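# Pour hazelnuts from bowl into jar, set bowl down

## Task

Transfer all the hazelnuts out of the small bowl and into the open glass jar (pouring is allowed). Afterwards put the bowl back resting directly on the table, either way up. The jar has to finish standing upright directly on the table. It counts as failed if the bowl or the jar is released or drops while there is no support a few millimetres beneath it, or if anything is knocked off the table. A result that stays in place only because the robot holds it does not count. At the end, open the hand and move it away.

## Robot and tools

Robot: one arm with six joints ending in a five-finger right hand. The only camera is cam_wrist (504x504), on the wrist. Something may occasionally nudge loose objects.

Frames. The scene frame has its origin on the table surface under the arm base, +z up, +y to the left when facing along +x. Positions are in metres. The hand point is a spot fixed to the palm, 0.05 m in front of it, where index pad and thumb tip meet in a pinch. Its own axes: +z runs along the straightened fingers (fingertips sit 0.06-0.07 m past the point), +y points out of the palm, +x crosses the palm away from the thumb toward the little finger. A wrist bracket on the little-finger side sticks 0.03 m beyond the point in +y and 0.11 m across the palm; it can collide. Across the palm the hand extends 0.08 m on the little-finger side, and 0.02 m (thumb turned in front) up to 0.09 m on the thumb side.

The row (used by every motion call): 14 numbers, each from -1 to 1, in this order: dx, dy, dz, rx, ry, rz, little, ring, middle, index, thumb_bend, thumb_turn, force_limit, speed. The first six are an offset, not a pose: a target for the hand point expressed relative to the hand point pose printed in the most recent result that showed it (before any such result, or for a second call within one reply, relative to where the robot is when the action begins), along the hand point's own axes. 1.0 equals 0.6 m for dx, dy, dz and 180 degrees for rx, ry, rz, which together form a single rotation vector. All zeros therefore pulls the hand back to that reference pose; it is not a pause. The finger values are absolute targets: +1 straight/open, -1 curled shut; thumb_bend +1 straight, -1 fully bent; thumb_turn +1 beside the palm, -1 across in front of it. A pinch is roughly index -0.22, thumb_bend -0.75, thumb_turn -0.57. force_limit maps -1..+1 to about 0..10 N at the fingertip (0..15 N for the two thumb motors) and only stops closing motion. speed maps -1..+1 from nearly zero to full (full travel in 0.6 s); use -0.9 or lower for a soft grip, since fast fingers overshoot the limit.

Tools.
- execute_actions {"actions": [...], "pictures": bool}. An empty list just reports state. One action {"rows": [[14 numbers], ...], "steps": n} with up to 15 rows and up to 15 steps of 1/30 s; each row is every step's target measured from the same reference pose (not chained), and the final row repeats to fill the steps. A wait {"steps": n} up to 300 counts from the previous result, including your reply time. A refused call sends nothing.
- move {"target": [14 numbers], "speed": m/s 0.002-0.5 (default 0.25; turning up to twice that in rad/s), "stop_force": N 13-80 optional}. Drives the hand point in a straight line toward the offset pose, 0.5 to 10 s; hand values are sent at the start. It does not avoid obstacles and may overshoot speed, especially with the arm stretched. stop_force halts the path when push along the direction to the target rises that much above its pre-move value, then backs off two steps; only usable after 0.2 s of scene time, unreliable when the move rotates, and should be omitted when moving away from something you press on. Result adds a move: line: done, contact, off_target, moving, held or fault, plus limits (paced = pose clipped; held = some steps blocked) and distance from target.
- wait {"seconds": 0-10}: lets time pass, nothing new sent.
- zoom_image {"camera": "cam_wrist", "region": [x0, y0, x1, y1]}: enlarged crop, at most 504x504 px, origin top-left.
- show_instructions {}: shows the reference image pages.
- finished_scene {"scene": n}: ends and grades the scene; irreversible.

Motion behaviour. Each step the commanded pose is clipped to within 100 mm and 16 degrees of the measured pose; arm motion trails commands by about 0.17 s, and position wins over orientation if both cannot be met. After an action the arm only continues to the last clipped pose, so check the printed pose and send the remainder. Rotating the hand, especially about x or y, shifts the hand point slightly.

Grasping. With thumb_turn near -1 the hand can wrap objects 0.035-0.08 m wide, which then sit across the palm on the wrist side of the point; turn the thumb before arriving. A motor moves only when its target changes by 0.01 or more, then locks on reaching the target or force_limit (holding at least 15 N). Resending the same numbers keeps a grip. To tighten, raise force_limit and send a more-closed target than hand_measured; to loosen, send a more-open one.

Result lines: end_effector_position, end_effector_quat_wxyz and velocities in the scene frame; Wrist force/torque in hand axes (offset up to about 5.5 N, noise up to 3.4 N, saturation near 100 N; force points back into the arm when pressing); hand_measured, hand_stopped_by (moving, target, force, stalled, fault), hand_load_n (positive = finger pushed open; near 0 on all means the grip is lost), hand_force_limit, hand_speed; Hand target; pose unreachable and HELD when the clearance check altered a command; MOTOR HOT warnings.

Avoid: contact torque at joint limits (shoulder 293, elbow 133, wrists 48 N m, including held weight) or 150 N outside force, which freezes the arm for 10 s; pressing a stiff target even slightly past contact; fast collisions; overheating from long loaded holds (85 °C brakes the arm); dropping or slamming objects; releasing the bowl or jar unsupported; pushing anything off the table.

Each tool is called after "Emit:" as name([rows], argument=value, ...), one row to a line, values as JSON.

Reference images:

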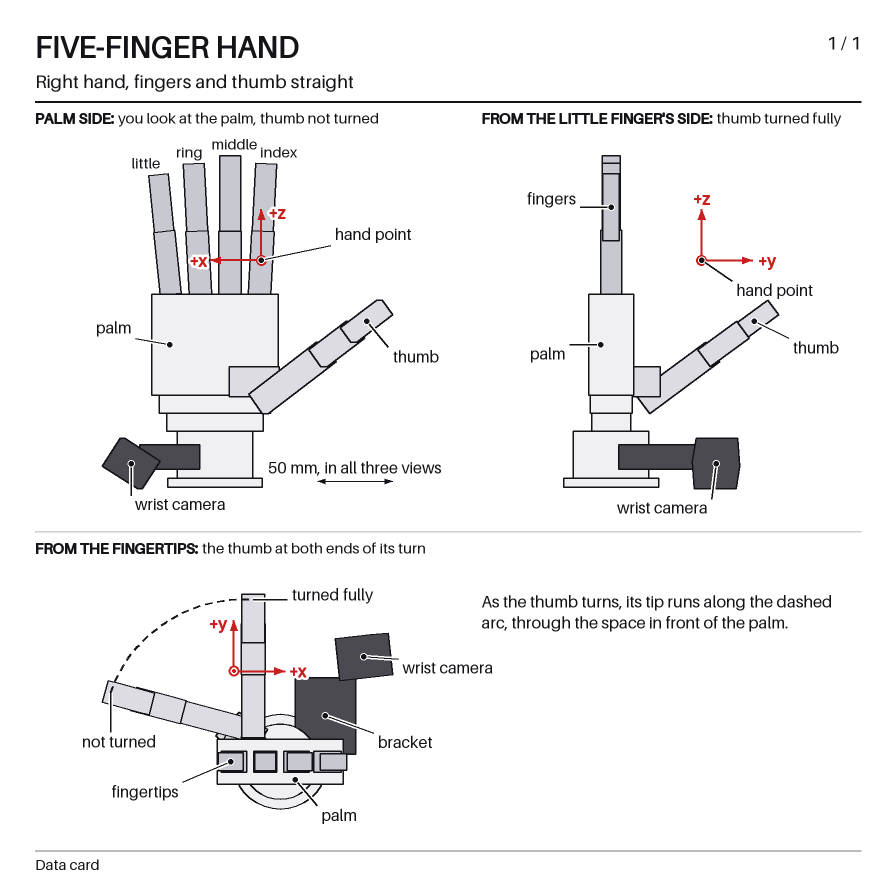

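## Session

Emit:
execute_actions(actions=[])

Scene clock: 0.00 s of 6000.00 s.
end_effector_position=(+0.7294, +0.0168, +0.2289) hand_measured=(+1.000, +1.000, +1.000, +1.000, +1.000, +1.000) hand_load_n=(+0.0, +0.0, +0.0, +0.0, +0.0, +0.0) hand_stopped_by=(target, target, target, target, target, target) hand_force_limit=0.00 hand_speed=-0.80 end_effector_quat_wxyz=(-0.043, -0.621, +0.782, +0.027) end_effector_velocity=(-0.000, -0.000, -0.000) end_effector_angular_velocity=(-0.002, +0.001, +0.001)
Joint positions: [-0.215 -0.867  1.335  1.194  1.608 -3.157]
Joint velocities: [ 0.001  0.     0.    -0.     0.002 -0.   ]
Motor temperatures (°C, as the motors report them): [29 29 29 34 37 32]
Wrist force (N, on the end effector, along its own x y z axes, offset not removed): no reading
Wrist torque (N m, same axes, about the end effector's origin, offset not removed): no reading
Hand target: +0.729, +0.017, +0.229; -0.043, -0.621, +0.782, +0.027

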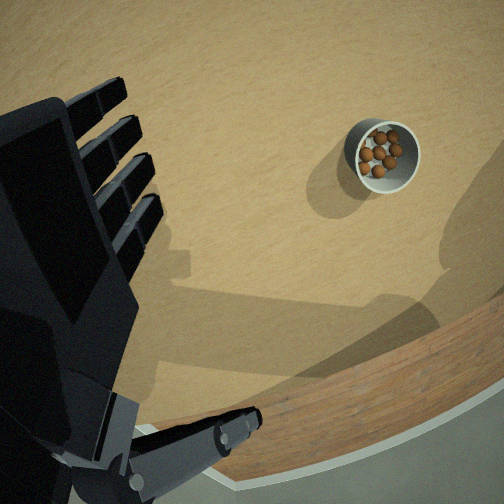

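Emit:
move(target=[0,0,-0.35,0,0,0,1,1,1,1,1,1,0,1], speed=0.4)

Scene clock: 102.50 s of 6000.00 s.
end_effector_position=(+0.7503, +0.0187, +0.4375) hand_measured=(+1.000, +1.000, +1.000, +1.000, +1.000, +1.000) hand_load_n=(+0.0, +0.0, +0.0, +0.0, +0.0, +0.0) hand_stopped_by=(target, target, target, target, target, target) hand_force_limit=0.00 hand_speed=1.00 end_effector_quat_wxyz=(-0.043, -0.621, +0.782, +0.027) end_effector_velocity=(+0.001, +0.001, +0.002) end_effector_angular_velocity=(+0.000, +0.001, +0.001)
Joint positions: [-0.206 -0.941  1.076  1.527  1.607 -3.148]
Joint velocities: [ 0.001  0.001 -0.006  0.006 -0.    -0.   ]
Motor temperatures (°C, as the motors report them): [29 29 29 34 37 32]
Wrist force (N, on the end effector, along its own x y z axes, offset not removed): [-0.2 1.8 -5.1]
Wrist torque (N m, same axes, about the end effector's origin, offset not removed): [0.74 -0.02 0.14]
Hand target: +0.750, +0.019, +0.438; -0.043, -0.621, +0.782, +0.027
Off the commanded pose: 0.000 m, 0 deg.
After step 90, 98.23 s passed at rest.
move: done

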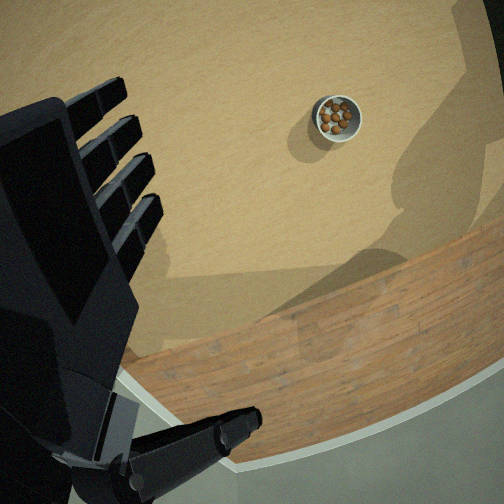

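Emit:
move(target=[0,0,0,0,0,0.6,1,1,1,1,1,1,0,1], speed=0.5)

Scene clock: 132.23 s of 6000.00 s.
end_effector_position=(+0.7502, +0.0188, +0.4374) hand_measured=(+1.000, +1.000, +1.000, +1.000, +1.000, +1.000) hand_load_n=(+0.0, +0.0, +0.0, +0.0, +0.0, +0.0) hand_stopped_by=(target, target, target, target, target, target) hand_force_limit=0.00 hand_speed=1.00 end_effector_quat_wxyz=(-0.047, +0.267, +0.962, -0.019) end_effector_velocity=(+0.000, +0.000, +0.000) end_effector_angular_velocity=(-0.002, -0.000, -0.015)
Joint positions: [-0.231 -1.136  1.36   1.437  1.609 -1.29 ]
Joint velocities: [ 0.002 -0.     0.    -0.     0.001  0.017]
Motor temperatures (°C, as the motors report them): [29 29 29 34 37 32]
Wrist force (N, on the end effector, along its own x y z axes, offset not removed): [-2.0 2.3 -7.5]
Wrist torque (N m, same axes, about the end effector's origin, offset not removed): [1.06 0.30 0.02]
Hand target: +0.750, +0.019, +0.437; -0.047, +0.268, +0.962, -0.019
Off the commanded pose: 0.000 m, 0 deg.
After step 90, 24.17 s passed at rest.
move: done

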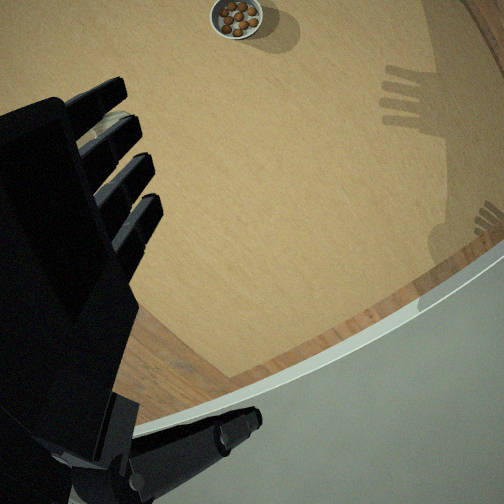

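Emit:
move(target=[0,0,0,0,0,0.35,1,1,1,1,1,1,0,1], speed=0.5)

Scene clock: 160.77 s of 6000.00 s.
end_effector_position=(+0.7503, +0.0188, +0.4375) hand_measured=(+1.000, +1.000, +1.000, +1.000, +1.000, +1.000) hand_load_n=(+0.0, +0.0, +0.0, +0.0, +0.0, +0.0) hand_stopped_by=(target, target, target, target, target, target) hand_force_limit=0.00 hand_speed=1.00 end_effector_quat_wxyz=(-0.030, +0.730, +0.682, -0.040) end_effector_velocity=(-0.000, -0.000, -0.000) end_effector_angular_velocity=(-0.002, +0.001, -0.016)
Joint positions: [-0.132 -1.133  1.357  1.439  1.6   -0.094]
Joint velocities: [ 0.001  0.002 -0.002  0.001  0.001  0.018]
Motor temperatures (°C, as the motors report them): [29 29 29 34 37 32]
Wrist force (N, on the end effector, along its own x y z axes, offset not removed): [2.6 3.0 -3.8]
Wrist torque (N m, same axes, about the end effector's origin, offset not removed): [0.88 -0.50 0.32]
Hand target: +0.750, +0.019, +0.437; -0.030, +0.730, +0.681, -0.040
Off the commanded pose: 0.000 m, 0 deg.
After step 90, 23.77 s passed at rest.
move: done

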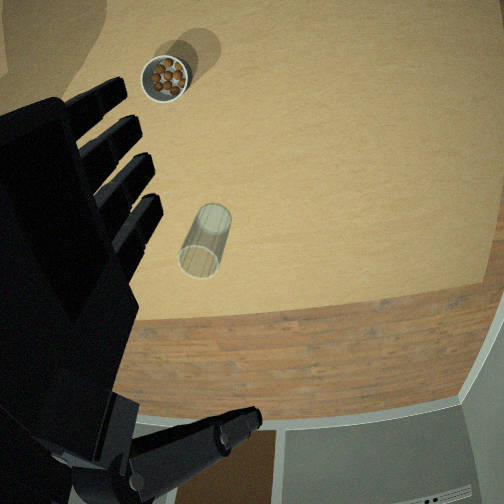

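Emit:
zoom_image(camera="cam_wrist", region=[120, 40, 300, 300])

Region (120, 40, 300, 300) of cam_wrist's 504x504 image, scaled by 1.938, with more detail than that image has; it fills the left 349 columns of this view, and the rest is white.

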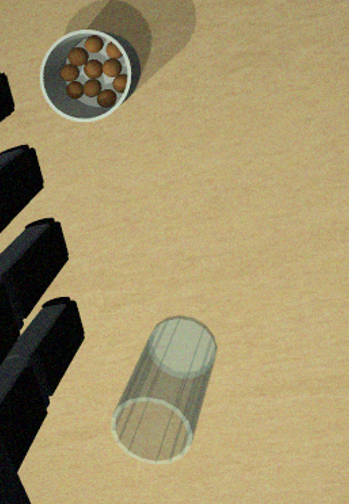

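Emit:
move(target=[0.218,-0.033,0.318,-0.487,0,0,1,1,1,1,1,1,0,1], speed=0.4)

Scene clock: 283.40 s of 6000.00 s.
end_effector_position=(+0.7201, +0.1486, +0.2477) hand_measured=(+1.000, +1.000, +1.000, +1.000, +1.000, +1.000) hand_load_n=(+0.0, +0.0, +0.0, +0.0, +0.0, +0.0) hand_stopped_by=(target, target, target, target, target, target) hand_force_limit=0.00 hand_speed=1.00 end_effector_quat_wxyz=(+0.483, +0.548, +0.519, +0.443) end_effector_velocity=(+0.001, -0.001, -0.001) end_effector_angular_velocity=(-0.002, -0.015, -0.002)
Joint positions: [ 0.084 -1.227  2.307 -0.942  1.694 -0.002]
Joint velocities: [-0.     0.009  0.002 -0.026  0.002 -0.003]
Motor temperatures (°C, as the motors report them): [29 29 29 34 37 32]
Wrist force (N, on the end effector, along its own x y z axes, offset not removed): [1.8 1.8 -4.2]
Wrist torque (N m, same axes, about the end effector's origin, offset not removed): [0.70 -0.34 0.36]
Hand target: +0.720, +0.149, +0.248; +0.484, +0.548, +0.519, +0.443
Off the commanded pose: 0.000 m, 0 deg.
After step 90, 117.00 s passed at rest.
move: done

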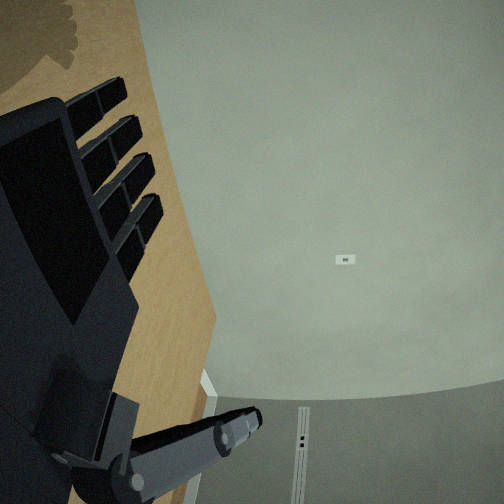

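Emit:
move(target=[-0.0745,-0.2383,-0.273,-0.1341,-0.1360,0.5156,1,1,1,1,1,-1,0,1], speed=0.3)

Scene clock: 320.67 s of 6000.00 s.
end_effector_position=(+0.5771, +0.1223, +0.1572) hand_measured=(+1.000, +1.000, +1.000, +1.000, +1.000, -1.000) hand_load_n=(+0.0, +0.0, +0.0, +0.0, +0.0, +0.0) hand_stopped_by=(target, target, target, target, target, target) hand_force_limit=0.00 hand_speed=1.00 end_effector_quat_wxyz=(+0.289, +0.724, -0.046, +0.625) end_effector_velocity=(-0.002, -0.001, -0.001) end_effector_angular_velocity=(-0.001, +0.004, -0.000)
Joint positions: [ 0.353 -1.145  2.343 -1.13   2.389  1.252]
Joint velocities: [ 0.    -0.     0.003  0.001  0.     0.001]
Motor temperatures (°C, as the motors report them): [29 29 29 34 37 32]
Wrist force (N, on the end effector, along its own x y z axes, offset not removed): [-0.1 -1.1 -2.9]
Wrist torque (N m, same axes, about the end effector's origin, offset not removed): [0.20 -0.13 0.11]
Hand target: +0.577, +0.122, +0.157; +0.289, +0.724, -0.046, +0.625
Off the commanded pose: 0.051 m, 23 deg; orientation clipped at the last step of the last action.
After step 90, 31.07 s passed at rest.
move: held; limits=paced,held; held on 23 of 96 steps, including the last
pose unreachable: on one or more control steps of this call an arm could not follow its commanded pose, so it was not sent that pose on those steps. On the call's last step it was still not sent that pose. It may still have moved: this result reports where it is.
cause: the commanded pose would bring two parts of the arm too close to each other (joints 4 (wrist 1) to 6 (wrist 3) lie between them).

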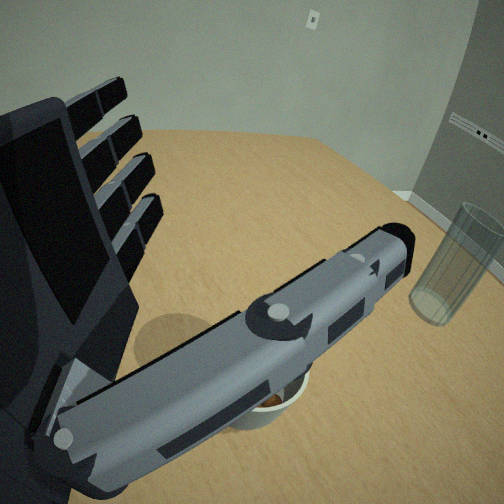

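Emit:
move(target=[-0.049,-0.001,-0.021,0.0786,-0.0135,0.110,1,1,1,1,1,-1,0,1], speed=0.2)

Scene clock: 367.53 s of 6000.00 s.
end_effector_position=(+0.5601, +0.1203, +0.1303) hand_measured=(+1.000, +1.000, +1.000, +1.000, +1.000, -1.000) hand_load_n=(+0.0, +0.0, +0.0, +0.0, +0.0, +0.0) hand_stopped_by=(target, target, target, target, target, target) hand_force_limit=0.00 hand_speed=1.00 end_effector_quat_wxyz=(+0.086, +0.748, -0.099, +0.651) end_effector_velocity=(-0.000, -0.000, -0.001) end_effector_angular_velocity=(+0.010, -0.000, +0.008)
Joint positions: [ 0.239 -1.252  2.477 -1.076  2.037  1.637]
Joint velocities: [-0.007 -0.004  0.005  0.    -0.016  0.008]
Motor temperatures (°C, as the motors report them): [29 29 29 34 37 32]
Wrist force (N, on the end effector, along its own x y z axes, offset not removed): [-0.8 1.7 -4.3]
Wrist torque (N m, same axes, about the end effector's origin, offset not removed): [0.66 0.02 0.20]
Hand target: +0.560, +0.120, +0.130; +0.085, +0.748, -0.099, +0.651
Off the commanded pose: 0.000 m, 0 deg.
After step 90, 41.37 s passed at rest.
move: done

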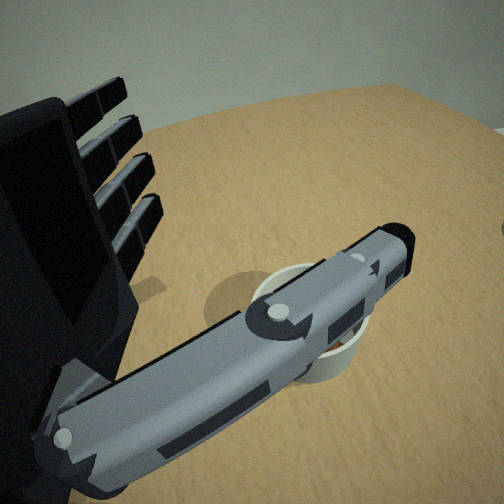

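Emit:
execute_actions([
  {"rows": [[0,0,0,0,0,0,1,1,1,1,1,0.6,0,1]], "steps": 15},
])

Scene clock: 387.97 s of 6000.00 s.
end_effector_position=(+0.5600, +0.1202, +0.1303) hand_measured=(+1.000, +1.000, +1.000, +1.000, +1.000, +0.130) hand_load_n=(+0.0, +0.0, +0.0, +0.0, +0.0, +0.0) hand_stopped_by=(target, target, target, target, target, moving) hand_force_limit=0.00 hand_speed=1.00 end_effector_quat_wxyz=(+0.086, +0.748, -0.099, +0.651) end_effector_velocity=(+0.000, -0.000, -0.000) end_effector_angular_velocity=(-0.001, +0.000, +0.000)
Joint positions: [ 0.239 -1.252  2.477 -1.076  2.037  1.637]
Joint velocities: [-0.     0.001 -0.    -0.    -0.001 -0.001]
Motor temperatures (°C, as the motors report them): [29 29 29 34 37 32]
Wrist force (N, on the end effector, along its own x y z axes, offset not removed): [1.1 0.6 -2.6]
Wrist torque (N m, same axes, about the end effector's origin, offset not removed): [0.46 -0.24 0.22]
Hand target: +0.560, +0.120, +0.130; +0.086, +0.748, -0.099, +0.651
Off the commanded pose: 0.000 m, 0 deg.
Steps of this call (steps 1 to 90: nothing new was sent; then 16.93 s passed at rest; steps 91 to 105: all 15 steps of this action). Readings (end_effector_position | what the end effector reports):
91: (+0.5600, +0.1202, +0.1302) | hand_measured=(+1.000, +1.000, +1.000, +1.000, +1.000, -1.000) hand_load_n=(+0.0, +0.0, +0.0, +0.0, +0.0, +0.0) hand_stopped_by=(target, target, target, target, target, moving) hand_force_limit=0.00 hand_speed=1.00
92: (+0.5600, +0.1202, +0.1302) | hand_measured=(+1.000, +1.000, +1.000, +1.000, +1.000, -1.000) hand_load_n=(+0.0, +0.0, +0.0, +0.0, +0.0, +0.0) hand_stopped_by=(target, target, target, target, target, moving) hand_force_limit=0.00 hand_speed=1.00
94: (+0.5599, +0.1202, +0.1302) | hand_measured=(+1.000, +1.000, +1.000, +1.000, +1.000, -0.916) hand_load_n=(+0.0, +0.0, +0.0, +0.0, +0.0, +0.5) hand_stopped_by=(target, target, target, target, target, moving) hand_force_limit=0.00 hand_speed=1.00
98: (+0.5599, +0.1202, +0.1302) | hand_measured=(+1.000, +1.000, +1.000, +1.000, +1.000, -0.536) hand_load_n=(+0.0, +0.0, +0.0, +0.0, +0.0, +0.0) hand_stopped_by=(target, target, target, target, target, moving) hand_force_limit=0.00 hand_speed=1.00
105: the state above

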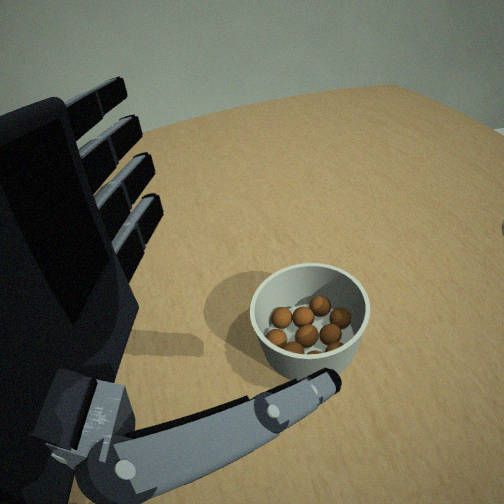

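Emit:
move(target=[-0.066,0,0.0092,0,0,0,1,1,1,1,-1,-1,0,1], speed=0.1)

Scene clock: 462.97 s of 6000.00 s.
end_effector_position=(+0.5600, +0.1203, +0.0904) hand_measured=(+1.000, +1.000, +1.000, +1.000, -1.000, -1.000) hand_load_n=(+0.0, +0.0, +0.0, +0.0, +0.0, +0.0) hand_stopped_by=(target, target, target, target, target, target) hand_force_limit=0.00 hand_speed=1.00 end_effector_quat_wxyz=(+0.086, +0.748, -0.099, +0.651) end_effector_velocity=(+0.000, -0.001, +0.000) end_effector_angular_velocity=(+0.001, -0.001, -0.003)
Joint positions: [ 0.239 -1.151  2.482 -1.181  2.037  1.637]
Joint velocities: [-0.001  0.001 -0.001 -0.001  0.002  0.001]
Motor temperatures (°C, as the motors report them): [29 29 29 34 37 32]
Wrist force (N, on the end effector, along its own x y z axes, offset not removed): [2.6 2.0 -4.4]
Wrist torque (N m, same axes, about the end effector's origin, offset not removed): [0.73 -0.43 0.26]
Hand target: +0.560, +0.120, +0.090; +0.086, +0.748, -0.099, +0.651
Off the commanded pose: 0.000 m, 0 deg.
After step 90, 70.77 s passed at rest.
move: done

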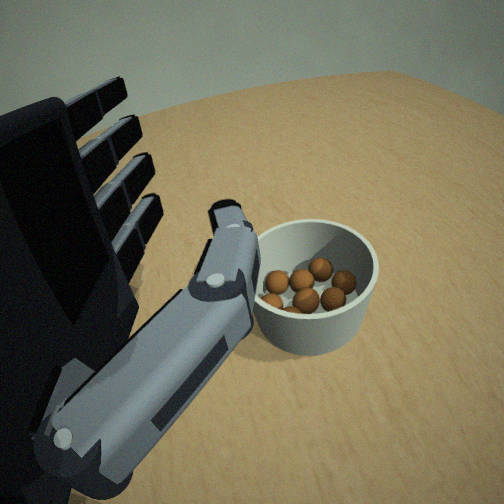

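Emit:
move(target=[-0.0908,0,0.0127,0,0.022,0,1,1,1,1,1,-1,0,1], speed=0.1)

Scene clock: 584.20 s of 6000.00 s.
end_effector_position=(+0.5600, +0.1203, +0.0355) hand_measured=(+1.000, +1.000, +1.000, +1.000, +1.000, -1.000) hand_load_n=(+0.0, +0.0, +0.0, +0.0, +0.0, +0.0) hand_stopped_by=(target, target, target, target, target, target) hand_force_limit=0.00 hand_speed=1.00 end_effector_quat_wxyz=(+0.089, +0.725, -0.096, +0.676) end_effector_velocity=(-0.001, -0.000, -0.001) end_effector_angular_velocity=(-0.000, -0.000, +0.001)
Joint positions: [ 0.243 -0.964  2.492 -1.455  2.045  1.603]
Joint velocities: [-0.     0.002  0.001 -0.004 -0.001 -0.   ]
Motor temperatures (°C, as the motors report them): [29 29 29 34 37 32]
Wrist force (N, on the end effector, along its own x y z axes, offset not removed): [1.7 1.6 -3.9]
Wrist torque (N m, same axes, about the end effector's origin, offset not removed): [0.71 -0.31 0.25]
Hand target: +0.560, +0.120, +0.036; +0.089, +0.725, -0.096, +0.676
Off the commanded pose: 0.000 m, 0 deg.
After step 90, 117.00 s passed at rest.
move: done

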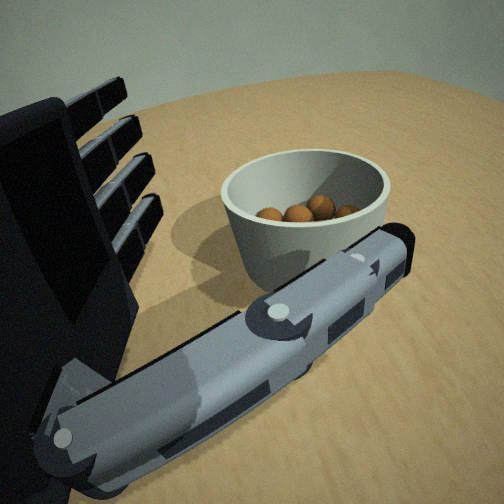

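Emit:
move(target=[-0.0092,0.06,0.0,0,0,0,1,1,1,1,1,-1,0,1], speed=0.05)

Scene clock: 620.23 s of 6000.00 s.
end_effector_position=(+0.5504, +0.0860, +0.0301) hand_measured=(+1.000, +1.000, +1.000, +1.000, +1.000, -1.000) hand_load_n=(+0.0, +0.0, +0.0, +0.0, +0.0, +0.0) hand_stopped_by=(target, target, target, target, target, target) hand_force_limit=0.00 hand_speed=1.00 end_effector_quat_wxyz=(+0.089, +0.725, -0.096, +0.676) end_effector_velocity=(-0.000, -0.002, -0.000) end_effector_angular_velocity=(-0.000, -0.001, +0.002)
Joint positions: [ 0.151 -0.95   2.545 -1.525  1.953  1.595]
Joint velocities: [-0.008  0.002  0.004 -0.007 -0.01  -0.001]
Motor temperatures (°C, as the motors report them): [29 29 29 34 37 32]
Wrist force (N, on the end effector, along its own x y z axes, offset not removed): [-0.2 1.1 -4.0]
Wrist torque (N m, same axes, about the end effector's origin, offset not removed): [0.57 0.01 0.19]
Hand target: +0.550, +0.086, +0.030; +0.089, +0.725, -0.096, +0.676
Off the commanded pose: 0.000 m, 0 deg.
After step 90, 31.90 s passed at rest.
move: done

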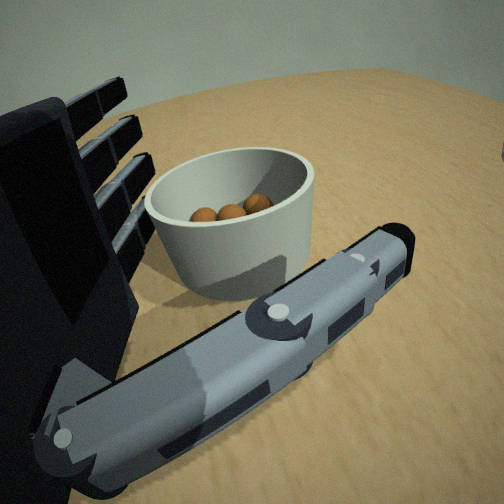

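Emit:
move(target=[0.003,0,0.042,0,0,0,1,1,1,1,1,-1,0,1], speed=0.04)

Scene clock: 634.20 s of 6000.00 s.
end_effector_position=(+0.5745, +0.0796, +0.0301) hand_measured=(+1.000, +1.000, +1.000, +1.000, +1.000, -1.000) hand_load_n=(+0.0, +0.0, +0.0, +0.0, +0.0, +0.0) hand_stopped_by=(target, target, target, target, target, target) hand_force_limit=0.00 hand_speed=1.00 end_effector_quat_wxyz=(+0.089, +0.725, -0.096, +0.676) end_effector_velocity=(+0.002, -0.001, -0.000) end_effector_angular_velocity=(-0.000, +0.001, -0.000)
Joint positions: [ 0.125 -0.951  2.513 -1.493  1.927  1.593]
Joint velocities: [-0.003 -0.    -0.003  0.004 -0.002 -0.   ]
Motor temperatures (°C, as the motors report them): [29 29 29 34 37 32]
Wrist force (N, on the end effector, along its own x y z axes, offset not removed): [1.6 2.1 -4.0]
Wrist torque (N m, same axes, about the end effector's origin, offset not removed): [0.71 -0.34 0.36]
Hand target: +0.575, +0.079, +0.030; +0.089, +0.725, -0.096, +0.676
Off the commanded pose: 0.000 m, 0 deg.
After step 90, 9.97 s passed at rest.
move: done

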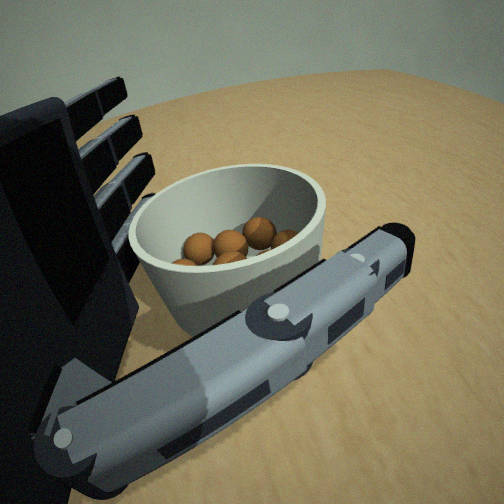

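Emit:
execute_actions([
  {"rows": [[0,0,0,0,0,0,1,1,-1,-1,-1,-1,0.4,-0.4]], "steps": 15},
])

Emit:
wait(seconds=1.0)

Scene clock: 644.00 s of 6000.00 s.
end_effector_position=(+0.5745, +0.0795, +0.0301) hand_measured=(+1.000, +1.000, +0.604, +0.604, +0.750, -1.000) hand_load_n=(+0.0, +0.0, +0.0, +0.0, +0.0, +0.0) hand_stopped_by=(target, target, moving, moving, moving, target) hand_force_limit=0.40 hand_speed=-0.40 end_effector_quat_wxyz=(+0.089, +0.725, -0.096, +0.676) end_effector_velocity=(+0.001, -0.000, +0.001) end_effector_angular_velocity=(-0.000, -0.002, -0.002)
Joint positions: [ 0.125 -0.951  2.513 -1.493  1.927  1.593]
Joint velocities: [-0.     0.    -0.001 -0.002  0.002 -0.   ]
Motor temperatures (°C, as the motors report them): [29 29 29 34 37 32]
Wrist force (N, on the end effector, along its own x y z axes, offset not removed): [1.3 1.5 -5.6]
Wrist torque (N m, same axes, about the end effector's origin, offset not removed): [0.83 -0.26 0.34]
Hand target: +0.574, +0.080, +0.030; +0.089, +0.725, -0.096, +0.676
Off the commanded pose: 0.000 m, 0 deg.
Steps of this call (steps 1 to 90: nothing new was sent; then 6.30 s passed at rest; steps 91 to 105: all 15 steps of this action). Readings (end_effector_position | what the end effector reports):
91: (+0.5748, +0.0795, +0.0301) | hand_measured=(+1.000, +1.000, +1.000, +1.000, +1.000, -1.000) hand_load_n=(+0.0, +0.0, +0.0, +0.0, +0.0, +0.0) hand_stopped_by=(target, target, moving, moving, moving, target) hand_force_limit=0.40 hand_speed=-0.40
92: (+0.5748, +0.0795, +0.0301) | hand_measured=(+1.000, +1.000, +1.000, +1.000, +1.000, -1.000) hand_load_n=(+0.0, +0.0, +0.0, +0.0, +0.0, +0.0) hand_stopped_by=(target, target, moving, moving, moving, target) hand_force_limit=0.40 hand_speed=-0.40
94: (+0.5748, +0.0795, +0.0301) | hand_measured=(+1.000, +1.000, +0.970, +0.970, +0.980, -1.000) hand_load_n=(+0.0, +0.0, +0.0, +0.0, +0.0, +0.0) hand_stopped_by=(target, target, moving, moving, moving, target) hand_force_limit=0.40 hand_speed=-0.40
98: (+0.5747, +0.0795, +0.0302) | hand_measured=(+1.000, +1.000, +0.836, +0.836, +0.896, -1.000) hand_load_n=(+0.0, +0.0, +0.0, +0.0, +0.0, +0.0) hand_stopped_by=(target, target, moving, moving, moving, target) hand_force_limit=0.40 hand_speed=-0.40
105: the state above

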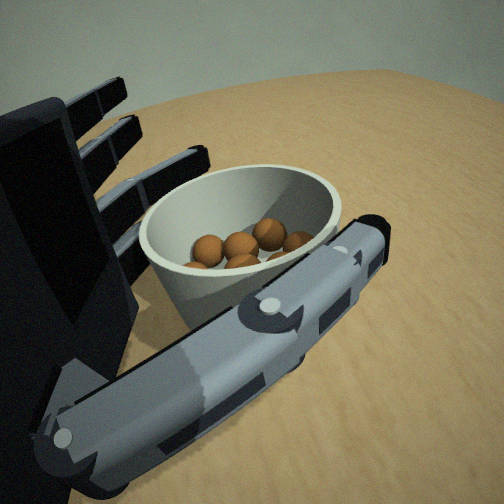

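Scene clock: 645.00 s of 6000.00 s.
end_effector_position=(+0.5745, +0.0796, +0.0301) hand_measured=(+1.000, +1.000, +0.374, +0.354, +0.646, -1.000) hand_load_n=(+0.0, +0.0, +5.5, +11.5, +20.0, +0.5) hand_stopped_by=(target, target, force, force, force, target) hand_force_limit=0.40 hand_speed=-0.40 end_effector_quat_wxyz=(+0.089, +0.725, -0.096, +0.676) end_effector_velocity=(-0.000, +0.001, +0.000) end_effector_angular_velocity=(+0.001, -0.001, +0.002)
Joint positions: [ 0.125 -0.951  2.513 -1.493  1.927  1.593]
Joint velocities: [ 0.001 -0.     0.001 -0.001 -0.     0.001]
Motor temperatures (°C, as the motors report them): [29 29 29 34 37 32]
Wrist force (N, on the end effector, along its own x y z axes, offset not removed): [-0.6 1.2 -3.0]
Wrist torque (N m, same axes, about the end effector's origin, offset not removed): [0.61 -0.25 0.26]
Hand target: +0.574, +0.080, +0.030; +0.089, +0.725, -0.096, +0.676
Off the commanded pose: 0.000 m, 0 deg.
Steps of this call (steps 1 to 30: nothing new was sent). Readings (end_effector_position | what the end effector reports):
1: (+0.5745, +0.0795, +0.0301) | hand_measured=(+1.000, +1.000, +0.570, +0.570, +0.728, -1.000) hand_load_n=(+0.0, +0.0, +0.0, +0.0, +0.0, +0.0) hand_stopped_by=(target, target, moving, moving, moving, target) hand_force_limit=0.40 hand_speed=-0.40
2: (+0.5745, +0.0795, +0.0301) | hand_measured=(+1.000, +1.000, +0.536, +0.536, +0.708, -1.000) hand_load_n=(+0.0, +0.0, +0.5, +0.0, +0.0, +0.0) hand_stopped_by=(target, target, moving, moving, moving, target) hand_force_limit=0.40 hand_speed=-0.40
4: (+0.5745, +0.0796, +0.0301) | hand_measured=(+1.000, +1.000, +0.470, +0.470, +0.666, -1.000) hand_load_n=(+0.0, +0.0, +0.5, +0.0, +0.0, +0.0) hand_stopped_by=(target, target, moving, moving, moving, target) hand_force_limit=0.40 hand_speed=-0.40
8: (+0.5745, +0.0796, +0.0301) | hand_measured=(+1.000, +1.000, +0.372, +0.352, +0.646, -1.000) hand_load_n=(+0.0, +0.0, +5.5, +11.5, +20.5, +0.0) hand_stopped_by=(target, target, force, force, force, target) hand_force_limit=0.40 hand_speed=-0.40
30: the state above

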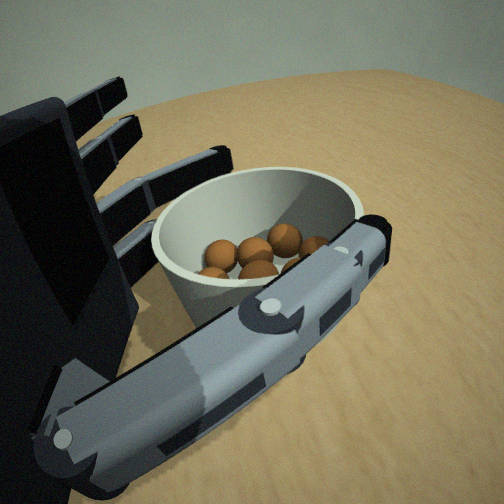

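Emit:
move(target=[0.008,0,0,0,0,0,1,1,-1,-1,-1,-1,0.4,-0.4], speed=0.02)

Scene clock: 676.33 s of 6000.00 s.
end_effector_position=(+0.5748, +0.0795, +0.0347) hand_measured=(+1.000, +1.000, +0.374, +0.354, +0.646, -1.000) hand_load_n=(+0.0, +0.0, +5.5, +11.5, +20.0, +0.5) hand_stopped_by=(target, target, force, force, force, target) hand_force_limit=0.40 hand_speed=-0.40 end_effector_quat_wxyz=(+0.089, +0.725, -0.096, +0.676) end_effector_velocity=(+0.001, -0.000, +0.002) end_effector_angular_velocity=(+0.001, -0.001, -0.000)
Joint positions: [ 0.125 -0.963  2.514 -1.481  1.927  1.593]
Joint velocities: [-0.    -0.006 -0.001  0.006 -0.     0.001]
Motor temperatures (°C, as the motors report them): [29 29 29 34 37 32]
Wrist force (N, on the end effector, along its own x y z axes, offset not removed): [-0.7 0.8 -2.7]
Wrist torque (N m, same axes, about the end effector's origin, offset not removed): [0.39 -0.38 0.29]
Hand target: +0.575, +0.079, +0.035; +0.089, +0.725, -0.096, +0.676
Off the commanded pose: 0.000 m, 0 deg.
After step 90, 27.63 s passed at rest.
move: done

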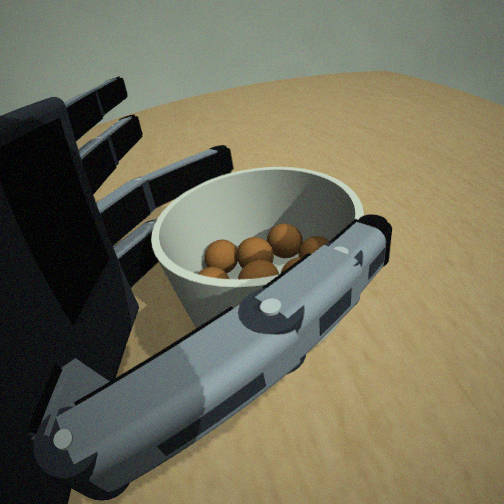

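Emit:
move(target=[0.324,0,-0.0227,0,0,0,1,1,-1,-1,-1,-1,0.4,-0.4], speed=0.15)

Scene clock: 763.70 s of 6000.00 s.
end_effector_position=(+0.5746, +0.0794, +0.2288) hand_measured=(+1.000, +1.000, +0.374, +0.354, +0.646, -1.000) hand_load_n=(+0.0, +0.0, +5.5, +11.0, +20.0, +0.0) hand_stopped_by=(target, target, force, force, force, target) hand_force_limit=0.40 hand_speed=-0.40 end_effector_quat_wxyz=(+0.089, +0.725, -0.096, +0.676) end_effector_velocity=(+0.001, +0.000, +0.003) end_effector_angular_velocity=(+0.001, -0.001, +0.001)
Joint positions: [ 0.126 -1.477  2.489 -0.942  1.928  1.593]
Joint velocities: [ 0.    -0.006 -0.004  0.008 -0.     0.001]
Motor temperatures (°C, as the motors report them): [29 29 29 34 37 32]
Wrist force (N, on the end effector, along its own x y z axes, offset not removed): [0.4 1.2 -4.1]
Wrist torque (N m, same axes, about the end effector's origin, offset not removed): [0.65 -0.46 0.33]
Hand target: +0.575, +0.079, +0.229; +0.089, +0.725, -0.096, +0.676
Off the commanded pose: 0.001 m, 0 deg.
After step 90, 82.50 s passed at rest.
move: done

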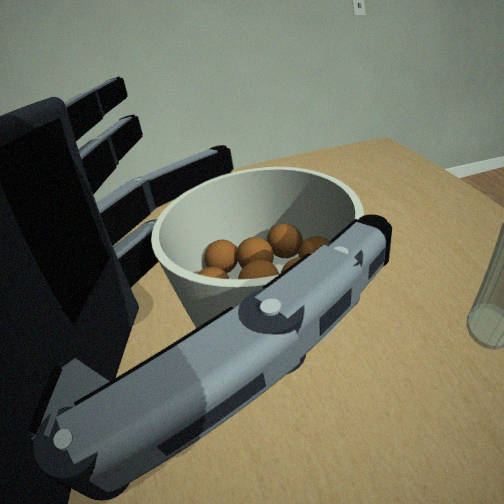

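Emit:
move(target=[0.0252,0.2962,0.2085,-0.1108,0,0.0077,1,1,-1,-1,-1,-1,0.4,-0.4], speed=0.15)

Scene clock: 806.83 s of 6000.00 s.
end_effector_position=(+0.6500, -0.1243, +0.2351) hand_measured=(+1.000, +1.000, +0.374, +0.354, +0.646, -1.000) hand_load_n=(+0.0, +0.0, +5.5, +11.0, +20.0, +0.5) hand_stopped_by=(target, target, force, force, force, target) hand_force_limit=0.40 hand_speed=-0.40 end_effector_quat_wxyz=(+0.205, +0.697, -0.220, +0.650) end_effector_velocity=(+0.001, -0.002, +0.001) end_effector_angular_velocity=(-0.001, -0.001, -0.004)
Joint positions: [-0.181 -1.373  2.331 -0.888  1.969  1.598]
Joint velocities: [-0.002  0.002 -0.003 -0.     0.002 -0.   ]
Motor temperatures (°C, as the motors report them): [29 29 29 34 37 32]
Wrist force (N, on the end effector, along its own x y z axes, offset not removed): [-0.3 -0.2 -3.9]
Wrist torque (N m, same axes, about the end effector's origin, offset not removed): [0.36 -0.30 0.37]
Hand target: +0.650, -0.124, +0.235; +0.205, +0.697, -0.220, +0.650
Off the commanded pose: 0.001 m, 0 deg.
After step 90, 38.10 s passed at rest.
move: done

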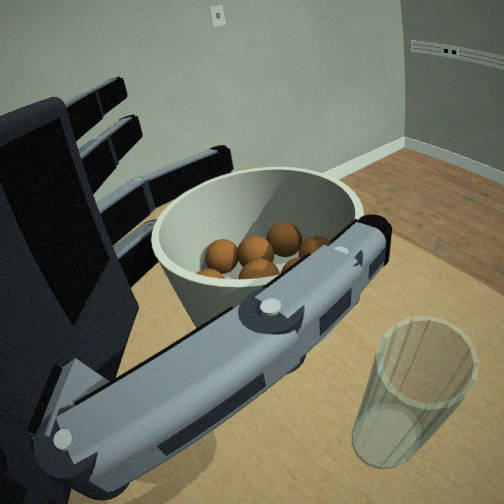

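Emit:
zoom_image(camera="cam_wrist", region=[320, 290, 504, 490])

Region (320, 290, 504, 490) of cam_wrist's 504x504 image, scaled by 2.520, with more detail than that image has; it fills the left 464 columns of this view, and the rest is white.

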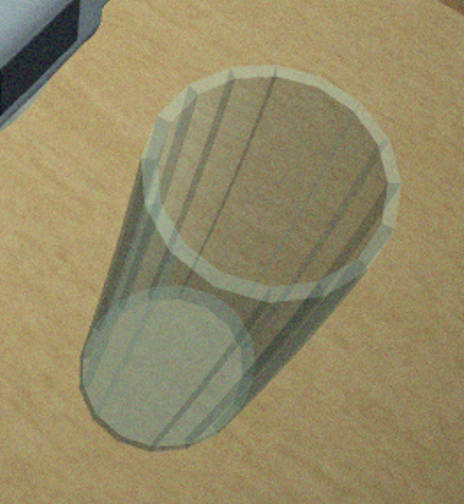

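Emit:
zoom_image(camera="cam_wrist", region=[252, 0, 504, 252])

Region (252, 0, 504, 252) of cam_wrist's 504x504 image, scaled by 2.000, with more detail than that image has.

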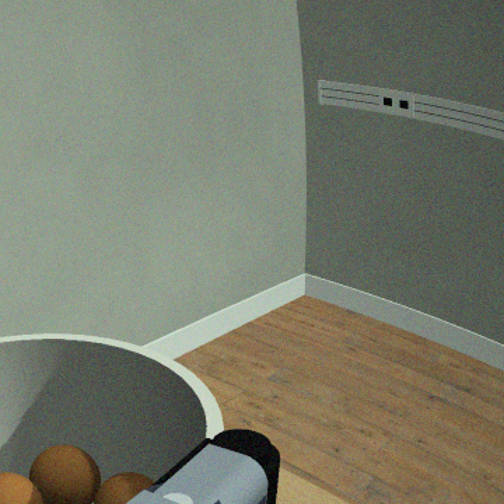

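Emit:
move(target=[-0.002,0.0817,-0.0325,0,0,0,1,1,-1,-1,-1,-1,0.4,-0.4], speed=0.08)

Scene clock: 927.97 s of 6000.00 s.
end_effector_position=(+0.6061, -0.1530, +0.2352) hand_measured=(+1.000, +1.000, +0.374, +0.354, +0.646, -1.000) hand_load_n=(+0.0, +0.0, +5.5, +11.0, +20.0, +0.0) hand_stopped_by=(target, target, force, force, force, target) hand_force_limit=0.40 hand_speed=-0.40 end_effector_quat_wxyz=(+0.205, +0.697, -0.220, +0.650) end_effector_velocity=(-0.002, -0.001, -0.000) end_effector_angular_velocity=(+0.000, -0.000, +0.002)
Joint positions: [-0.275 -1.442  2.422 -0.912  1.875  1.592]
Joint velocities: [-0.005 -0.003  0.004 -0.001 -0.007 -0.   ]
Motor temperatures (°C, as the motors report them): [29 29 29 34 37 32]
Wrist force (N, on the end effector, along its own x y z axes, offset not removed): [-0.7 1.1 -2.3]
Wrist torque (N m, same axes, about the end effector's origin, offset not removed): [0.43 -0.20 0.26]
Hand target: +0.606, -0.153, +0.235; +0.205, +0.697, -0.220, +0.650
Off the commanded pose: 0.000 m, 0 deg.
After step 90, 117.00 s passed at rest.
move: done

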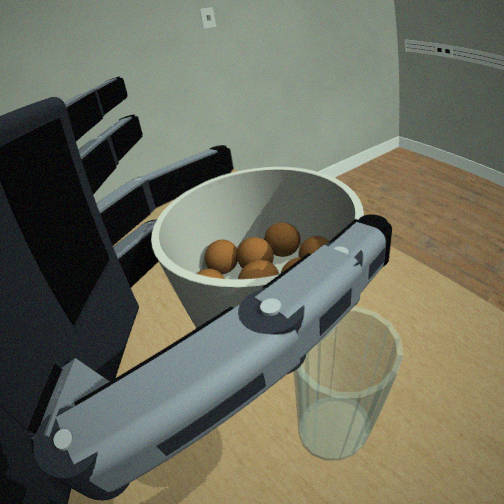

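Emit:
zoom_image(camera="cam_wrist", region=[270, 290, 430, 470])

Region (270, 290, 430, 470) of cam_wrist's 504x504 image, scaled by 2.800, with more detail than that image has.

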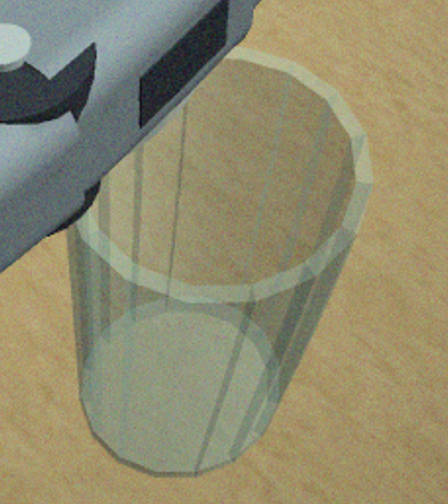

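Emit:
move(target=[-0.0117,-0.02,0,0.0193,0,0.2771,1,1,-1,-1,-1,-1,0.4,-0.4], speed=0.1)

Scene clock: 963.17 s of 6000.00 s.
end_effector_position=(+0.6127, -0.1428, +0.2281) hand_measured=(+1.000, +1.000, +0.374, +0.354, +0.646, -1.000) hand_load_n=(+0.0, +0.0, +5.0, +11.0, +20.5, -0.5) hand_stopped_by=(target, target, force, force, force, target) hand_force_limit=0.40 hand_speed=-0.40 end_effector_quat_wxyz=(-0.108, +0.545, -0.474, +0.683) end_effector_velocity=(+0.001, -0.000, -0.000) end_effector_angular_velocity=(+0.011, -0.008, +0.001)
Joint positions: [-0.398 -1.541  2.47  -0.889  1.7    2.449]
Joint velocities: [-0.004 -0.001  0.001 -0.001 -0.005  0.013]
Motor temperatures (°C, as the motors report them): [29 29 29 34 37 32]
Wrist force (N, on the end effector, along its own x y z axes, offset not removed): [-2.5 3.6 -4.0]
Wrist torque (N m, same axes, about the end effector's origin, offset not removed): [0.72 0.16 0.18]
Hand target: +0.613, -0.143, +0.228; -0.109, +0.545, -0.475, +0.682
Off the commanded pose: 0.000 m, 0 deg.
After step 90, 27.43 s passed at rest.
move: done

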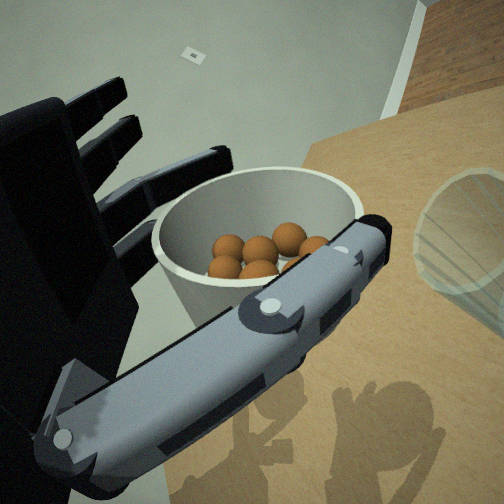

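Emit:
zoom_image(camera="cam_wrist", region=[304, 140, 504, 360])

Region (304, 140, 504, 360) of cam_wrist's 504x504 image, scaled by 2.291, with more detail than that image has; it fills the left 458 columns of this view, and the rest is white.

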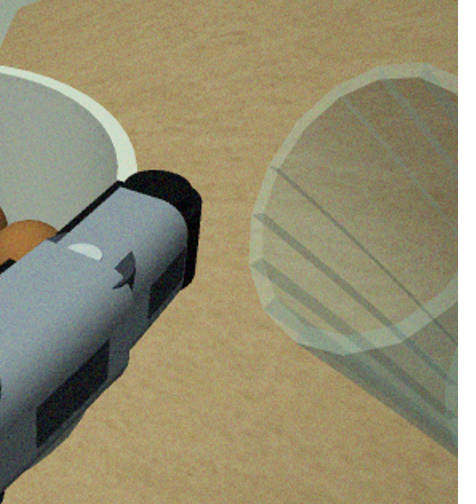

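Emit:
move(target=[0.0088,0.0065,0.0162,0.0046,0,0.0665,1,1,-1,-1,-1,-1,0.4,-0.4], speed=0.04)

Scene clock: 1078.43 s of 6000.00 s.
end_effector_position=(+0.6175, -0.1534, +0.2281) hand_measured=(+1.000, +1.000, +0.374, +0.354, +0.646, -1.000) hand_load_n=(+0.0, +0.0, +5.0, +10.5, +20.5, -0.5) hand_stopped_by=(target, target, force, force, force, target) hand_force_limit=0.40 hand_speed=-0.40 end_effector_quat_wxyz=(-0.182, +0.493, -0.523, +0.671) end_effector_velocity=(-0.000, -0.001, -0.001) end_effector_angular_velocity=(+0.011, -0.006, -0.001)
Joint positions: [-0.463 -1.548  2.481 -0.905  1.627  2.653]
Joint velocities: [-0.005  0.     0.001 -0.001 -0.004  0.012]
Motor temperatures (°C, as the motors report them): [29 29 29 34 37 32]
Wrist force (N, on the end effector, along its own x y z axes, offset not removed): [-0.5 4.7 -1.9]
Wrist torque (N m, same axes, about the end effector's origin, offset not removed): [0.82 -0.30 0.28]
Hand target: +0.618, -0.154, +0.228; -0.183, +0.492, -0.524, +0.671
Off the commanded pose: 0.000 m, 0 deg.
After step 90, 109.40 s passed at rest.
move: done

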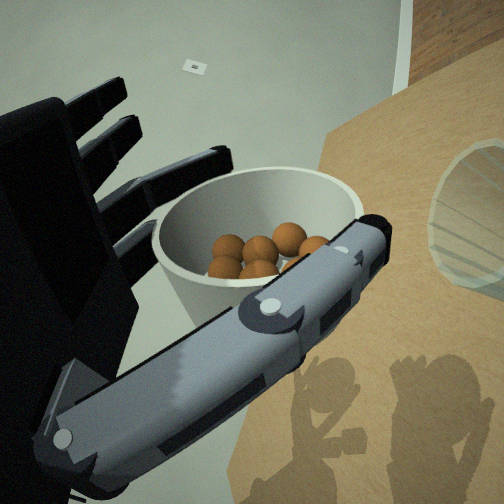

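Emit:
zoom_image(camera="cam_wrist", region=[324, 120, 504, 320])

Region (324, 120, 504, 320) of cam_wrist's 504x504 image, scaled by 2.520, with more detail than that image has; it fills the left 454 columns of this view, and the rest is white.

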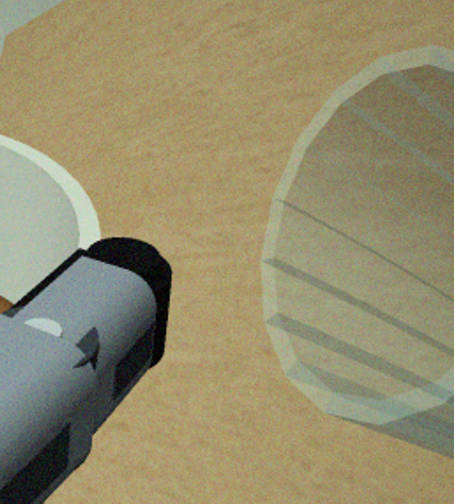

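Emit:
move(target=[0.0115,0.0063,-0.0058,0.0039,0,0.0554,1,1,-1,-1,-1,-1,0.4,-0.4], speed=0.03)

Scene clock: 1149.10 s of 6000.00 s.
end_effector_position=(+0.6105, -0.1582, +0.2281) hand_measured=(+1.000, +1.000, +0.374, +0.354, +0.646, -1.000) hand_load_n=(+0.0, +0.0, +5.0, +10.5, +20.5, -1.0) hand_stopped_by=(target, target, force, force, force, target) hand_force_limit=0.40 hand_speed=-0.40 end_effector_quat_wxyz=(-0.242, +0.445, -0.560, +0.656) end_effector_velocity=(-0.000, -0.001, +0.000) end_effector_angular_velocity=(+0.012, -0.008, -0.001)
Joint positions: [-0.523 -1.566  2.511 -0.928  1.562  2.824]
Joint velocities: [-0.005 -0.001  0.002 -0.001 -0.005  0.015]
Motor temperatures (°C, as the motors report them): [29 29 29 34 37 32]
Wrist force (N, on the end effector, along its own x y z axes, offset not removed): [0.3 2.4 -2.7]
Wrist torque (N m, same axes, about the end effector's origin, offset not removed): [0.47 -0.27 0.31]
Hand target: +0.610, -0.158, +0.228; -0.243, +0.444, -0.560, +0.656
Off the commanded pose: 0.000 m, 0 deg.
After step 90, 64.57 s passed at rest.
move: done

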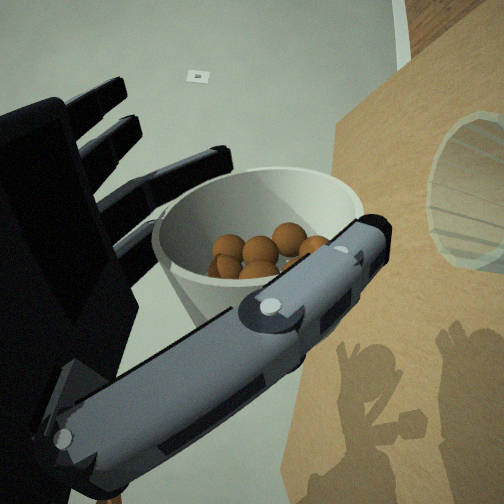

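Emit:
execute_actions([
  {"rows": [[0.02,0,0,0,0,0,1,1,-1,-1,-1,-1,0.4,-0.4],[0.02,0,0,0,0,0,1,1,-1,-1,-1,-1,0.4,-0.4],[0.02,0,0,0,0,0,1,1,-1,-1,-1,-1,0.4,-0.4],[-0.02,0,0,0,0,0,1,1,-1,-1,-1,-1,0.4,-0.4],[-0.02,0,0,0,0,0,1,1,-1,-1,-1,-1,0.4,-0.4],[-0.02,0,0,0,0,0,1,1,-1,-1,-1,-1,0.4,-0.4],[-0.02,0,0,0,0,0,1,1,-1,-1,-1,-1,0.4,-0.4],[0.02,0,0,0,0,0,1,1,-1,-1,-1,-1,0.4,-0.4],[0.02,0,0,0,0,0,1,1,-1,-1,-1,-1,0.4,-0.4],[0.02,0,0,0,0,0,1,1,-1,-1,-1,-1,0.4,-0.4],[0.02,0,0,0,0,0,1,1,-1,-1,-1,-1,0.4,-0.4],[-0.02,0,0,0,0,0,1,1,-1,-1,-1,-1,0.4,-0.4],[-0.02,0,0,0,0,0,1,1,-1,-1,-1,-1,0.4,-0.4],[-0.01,0,0,0,0,0,1,1,-1,-1,-1,-1,0.4,-0.4],[0,0,0,0,0,0,1,1,-1,-1,-1,-1,0.4,-0.4]], "steps": 15},
])

Scene clock: 1190.47 s of 6000.00 s.
end_effector_position=(+0.6110, -0.1574, +0.2277) hand_measured=(+1.000, +1.000, +0.374, +0.354, +0.646, -1.000) hand_load_n=(+0.0, +0.0, +5.0, +10.5, +20.5, -0.5) hand_stopped_by=(target, target, force, force, force, target) hand_force_limit=0.40 hand_speed=-0.40 end_effector_quat_wxyz=(-0.242, +0.445, -0.560, +0.656) end_effector_velocity=(+0.014, +0.037, -0.014) end_effector_angular_velocity=(+0.004, +0.007, +0.008)
Joint positions: [-0.52  -1.564  2.51  -0.929  1.565  2.823]
Joint velocities: [ 0.111  0.049 -0.014 -0.027  0.102  0.002]
Motor temperatures (°C, as the motors report them): [29 29 29 34 37 32]
Wrist force (N, on the end effector, along its own x y z axes, offset not removed): [-3.7 1.0 -6.4]
Wrist torque (N m, same axes, about the end effector's origin, offset not removed): [0.57 0.34 0.01]
Hand target: +0.611, -0.158, +0.228; -0.242, +0.445, -0.560, +0.656
Off the commanded pose: 0.001 m, 0 deg.
Steps of this call (steps 1 to 90: nothing new was sent; then 37.87 s passed at rest; steps 91 to 105: all 15 steps of this action). Readings (end_effector_position | what the end effector reports):
91: (+0.6104, -0.1584, +0.2282) | hand_measured=(+1.000, +1.000, +0.374, +0.354, +0.646, -1.000) hand_load_n=(+0.0, +0.0, +5.0, +10.5, +20.5, -1.0) hand_stopped_by=(target, target, force, force, force, target) hand_force_limit=0.40 hand_speed=-0.40
92: (+0.6096, -0.1595, +0.2287) | hand_measured=(+1.000, +1.000, +0.374, +0.354, +0.646, -1.000) hand_load_n=(+0.0, +0.0, +5.0, +10.5, +20.5, -0.5) hand_stopped_by=(target, target, force, force, force, target) hand_force_limit=0.40 hand_speed=-0.40
94: (+0.6078, -0.1628, +0.2299) | hand_measured=(+1.000, +1.000, +0.374, +0.354, +0.646, -1.000) hand_load_n=(+0.0, +0.0, +5.0, +10.5, +20.5, -1.0) hand_stopped_by=(target, target, force, force, force, target) hand_force_limit=0.40 hand_speed=-0.40
98: (+0.6122, -0.1550, +0.2268) | hand_measured=(+1.000, +1.000, +0.374, +0.354, +0.646, -1.000) hand_load_n=(+0.0, +0.0, +5.0, +10.5, +20.5, -0.5) hand_stopped_by=(target, target, force, force, force, target) hand_force_limit=0.40 hand_speed=-0.40
105: the state above

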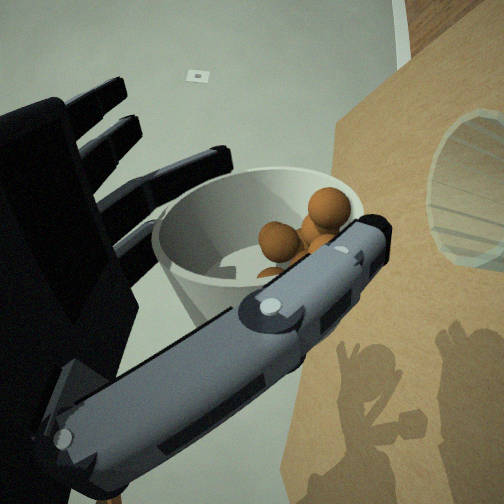

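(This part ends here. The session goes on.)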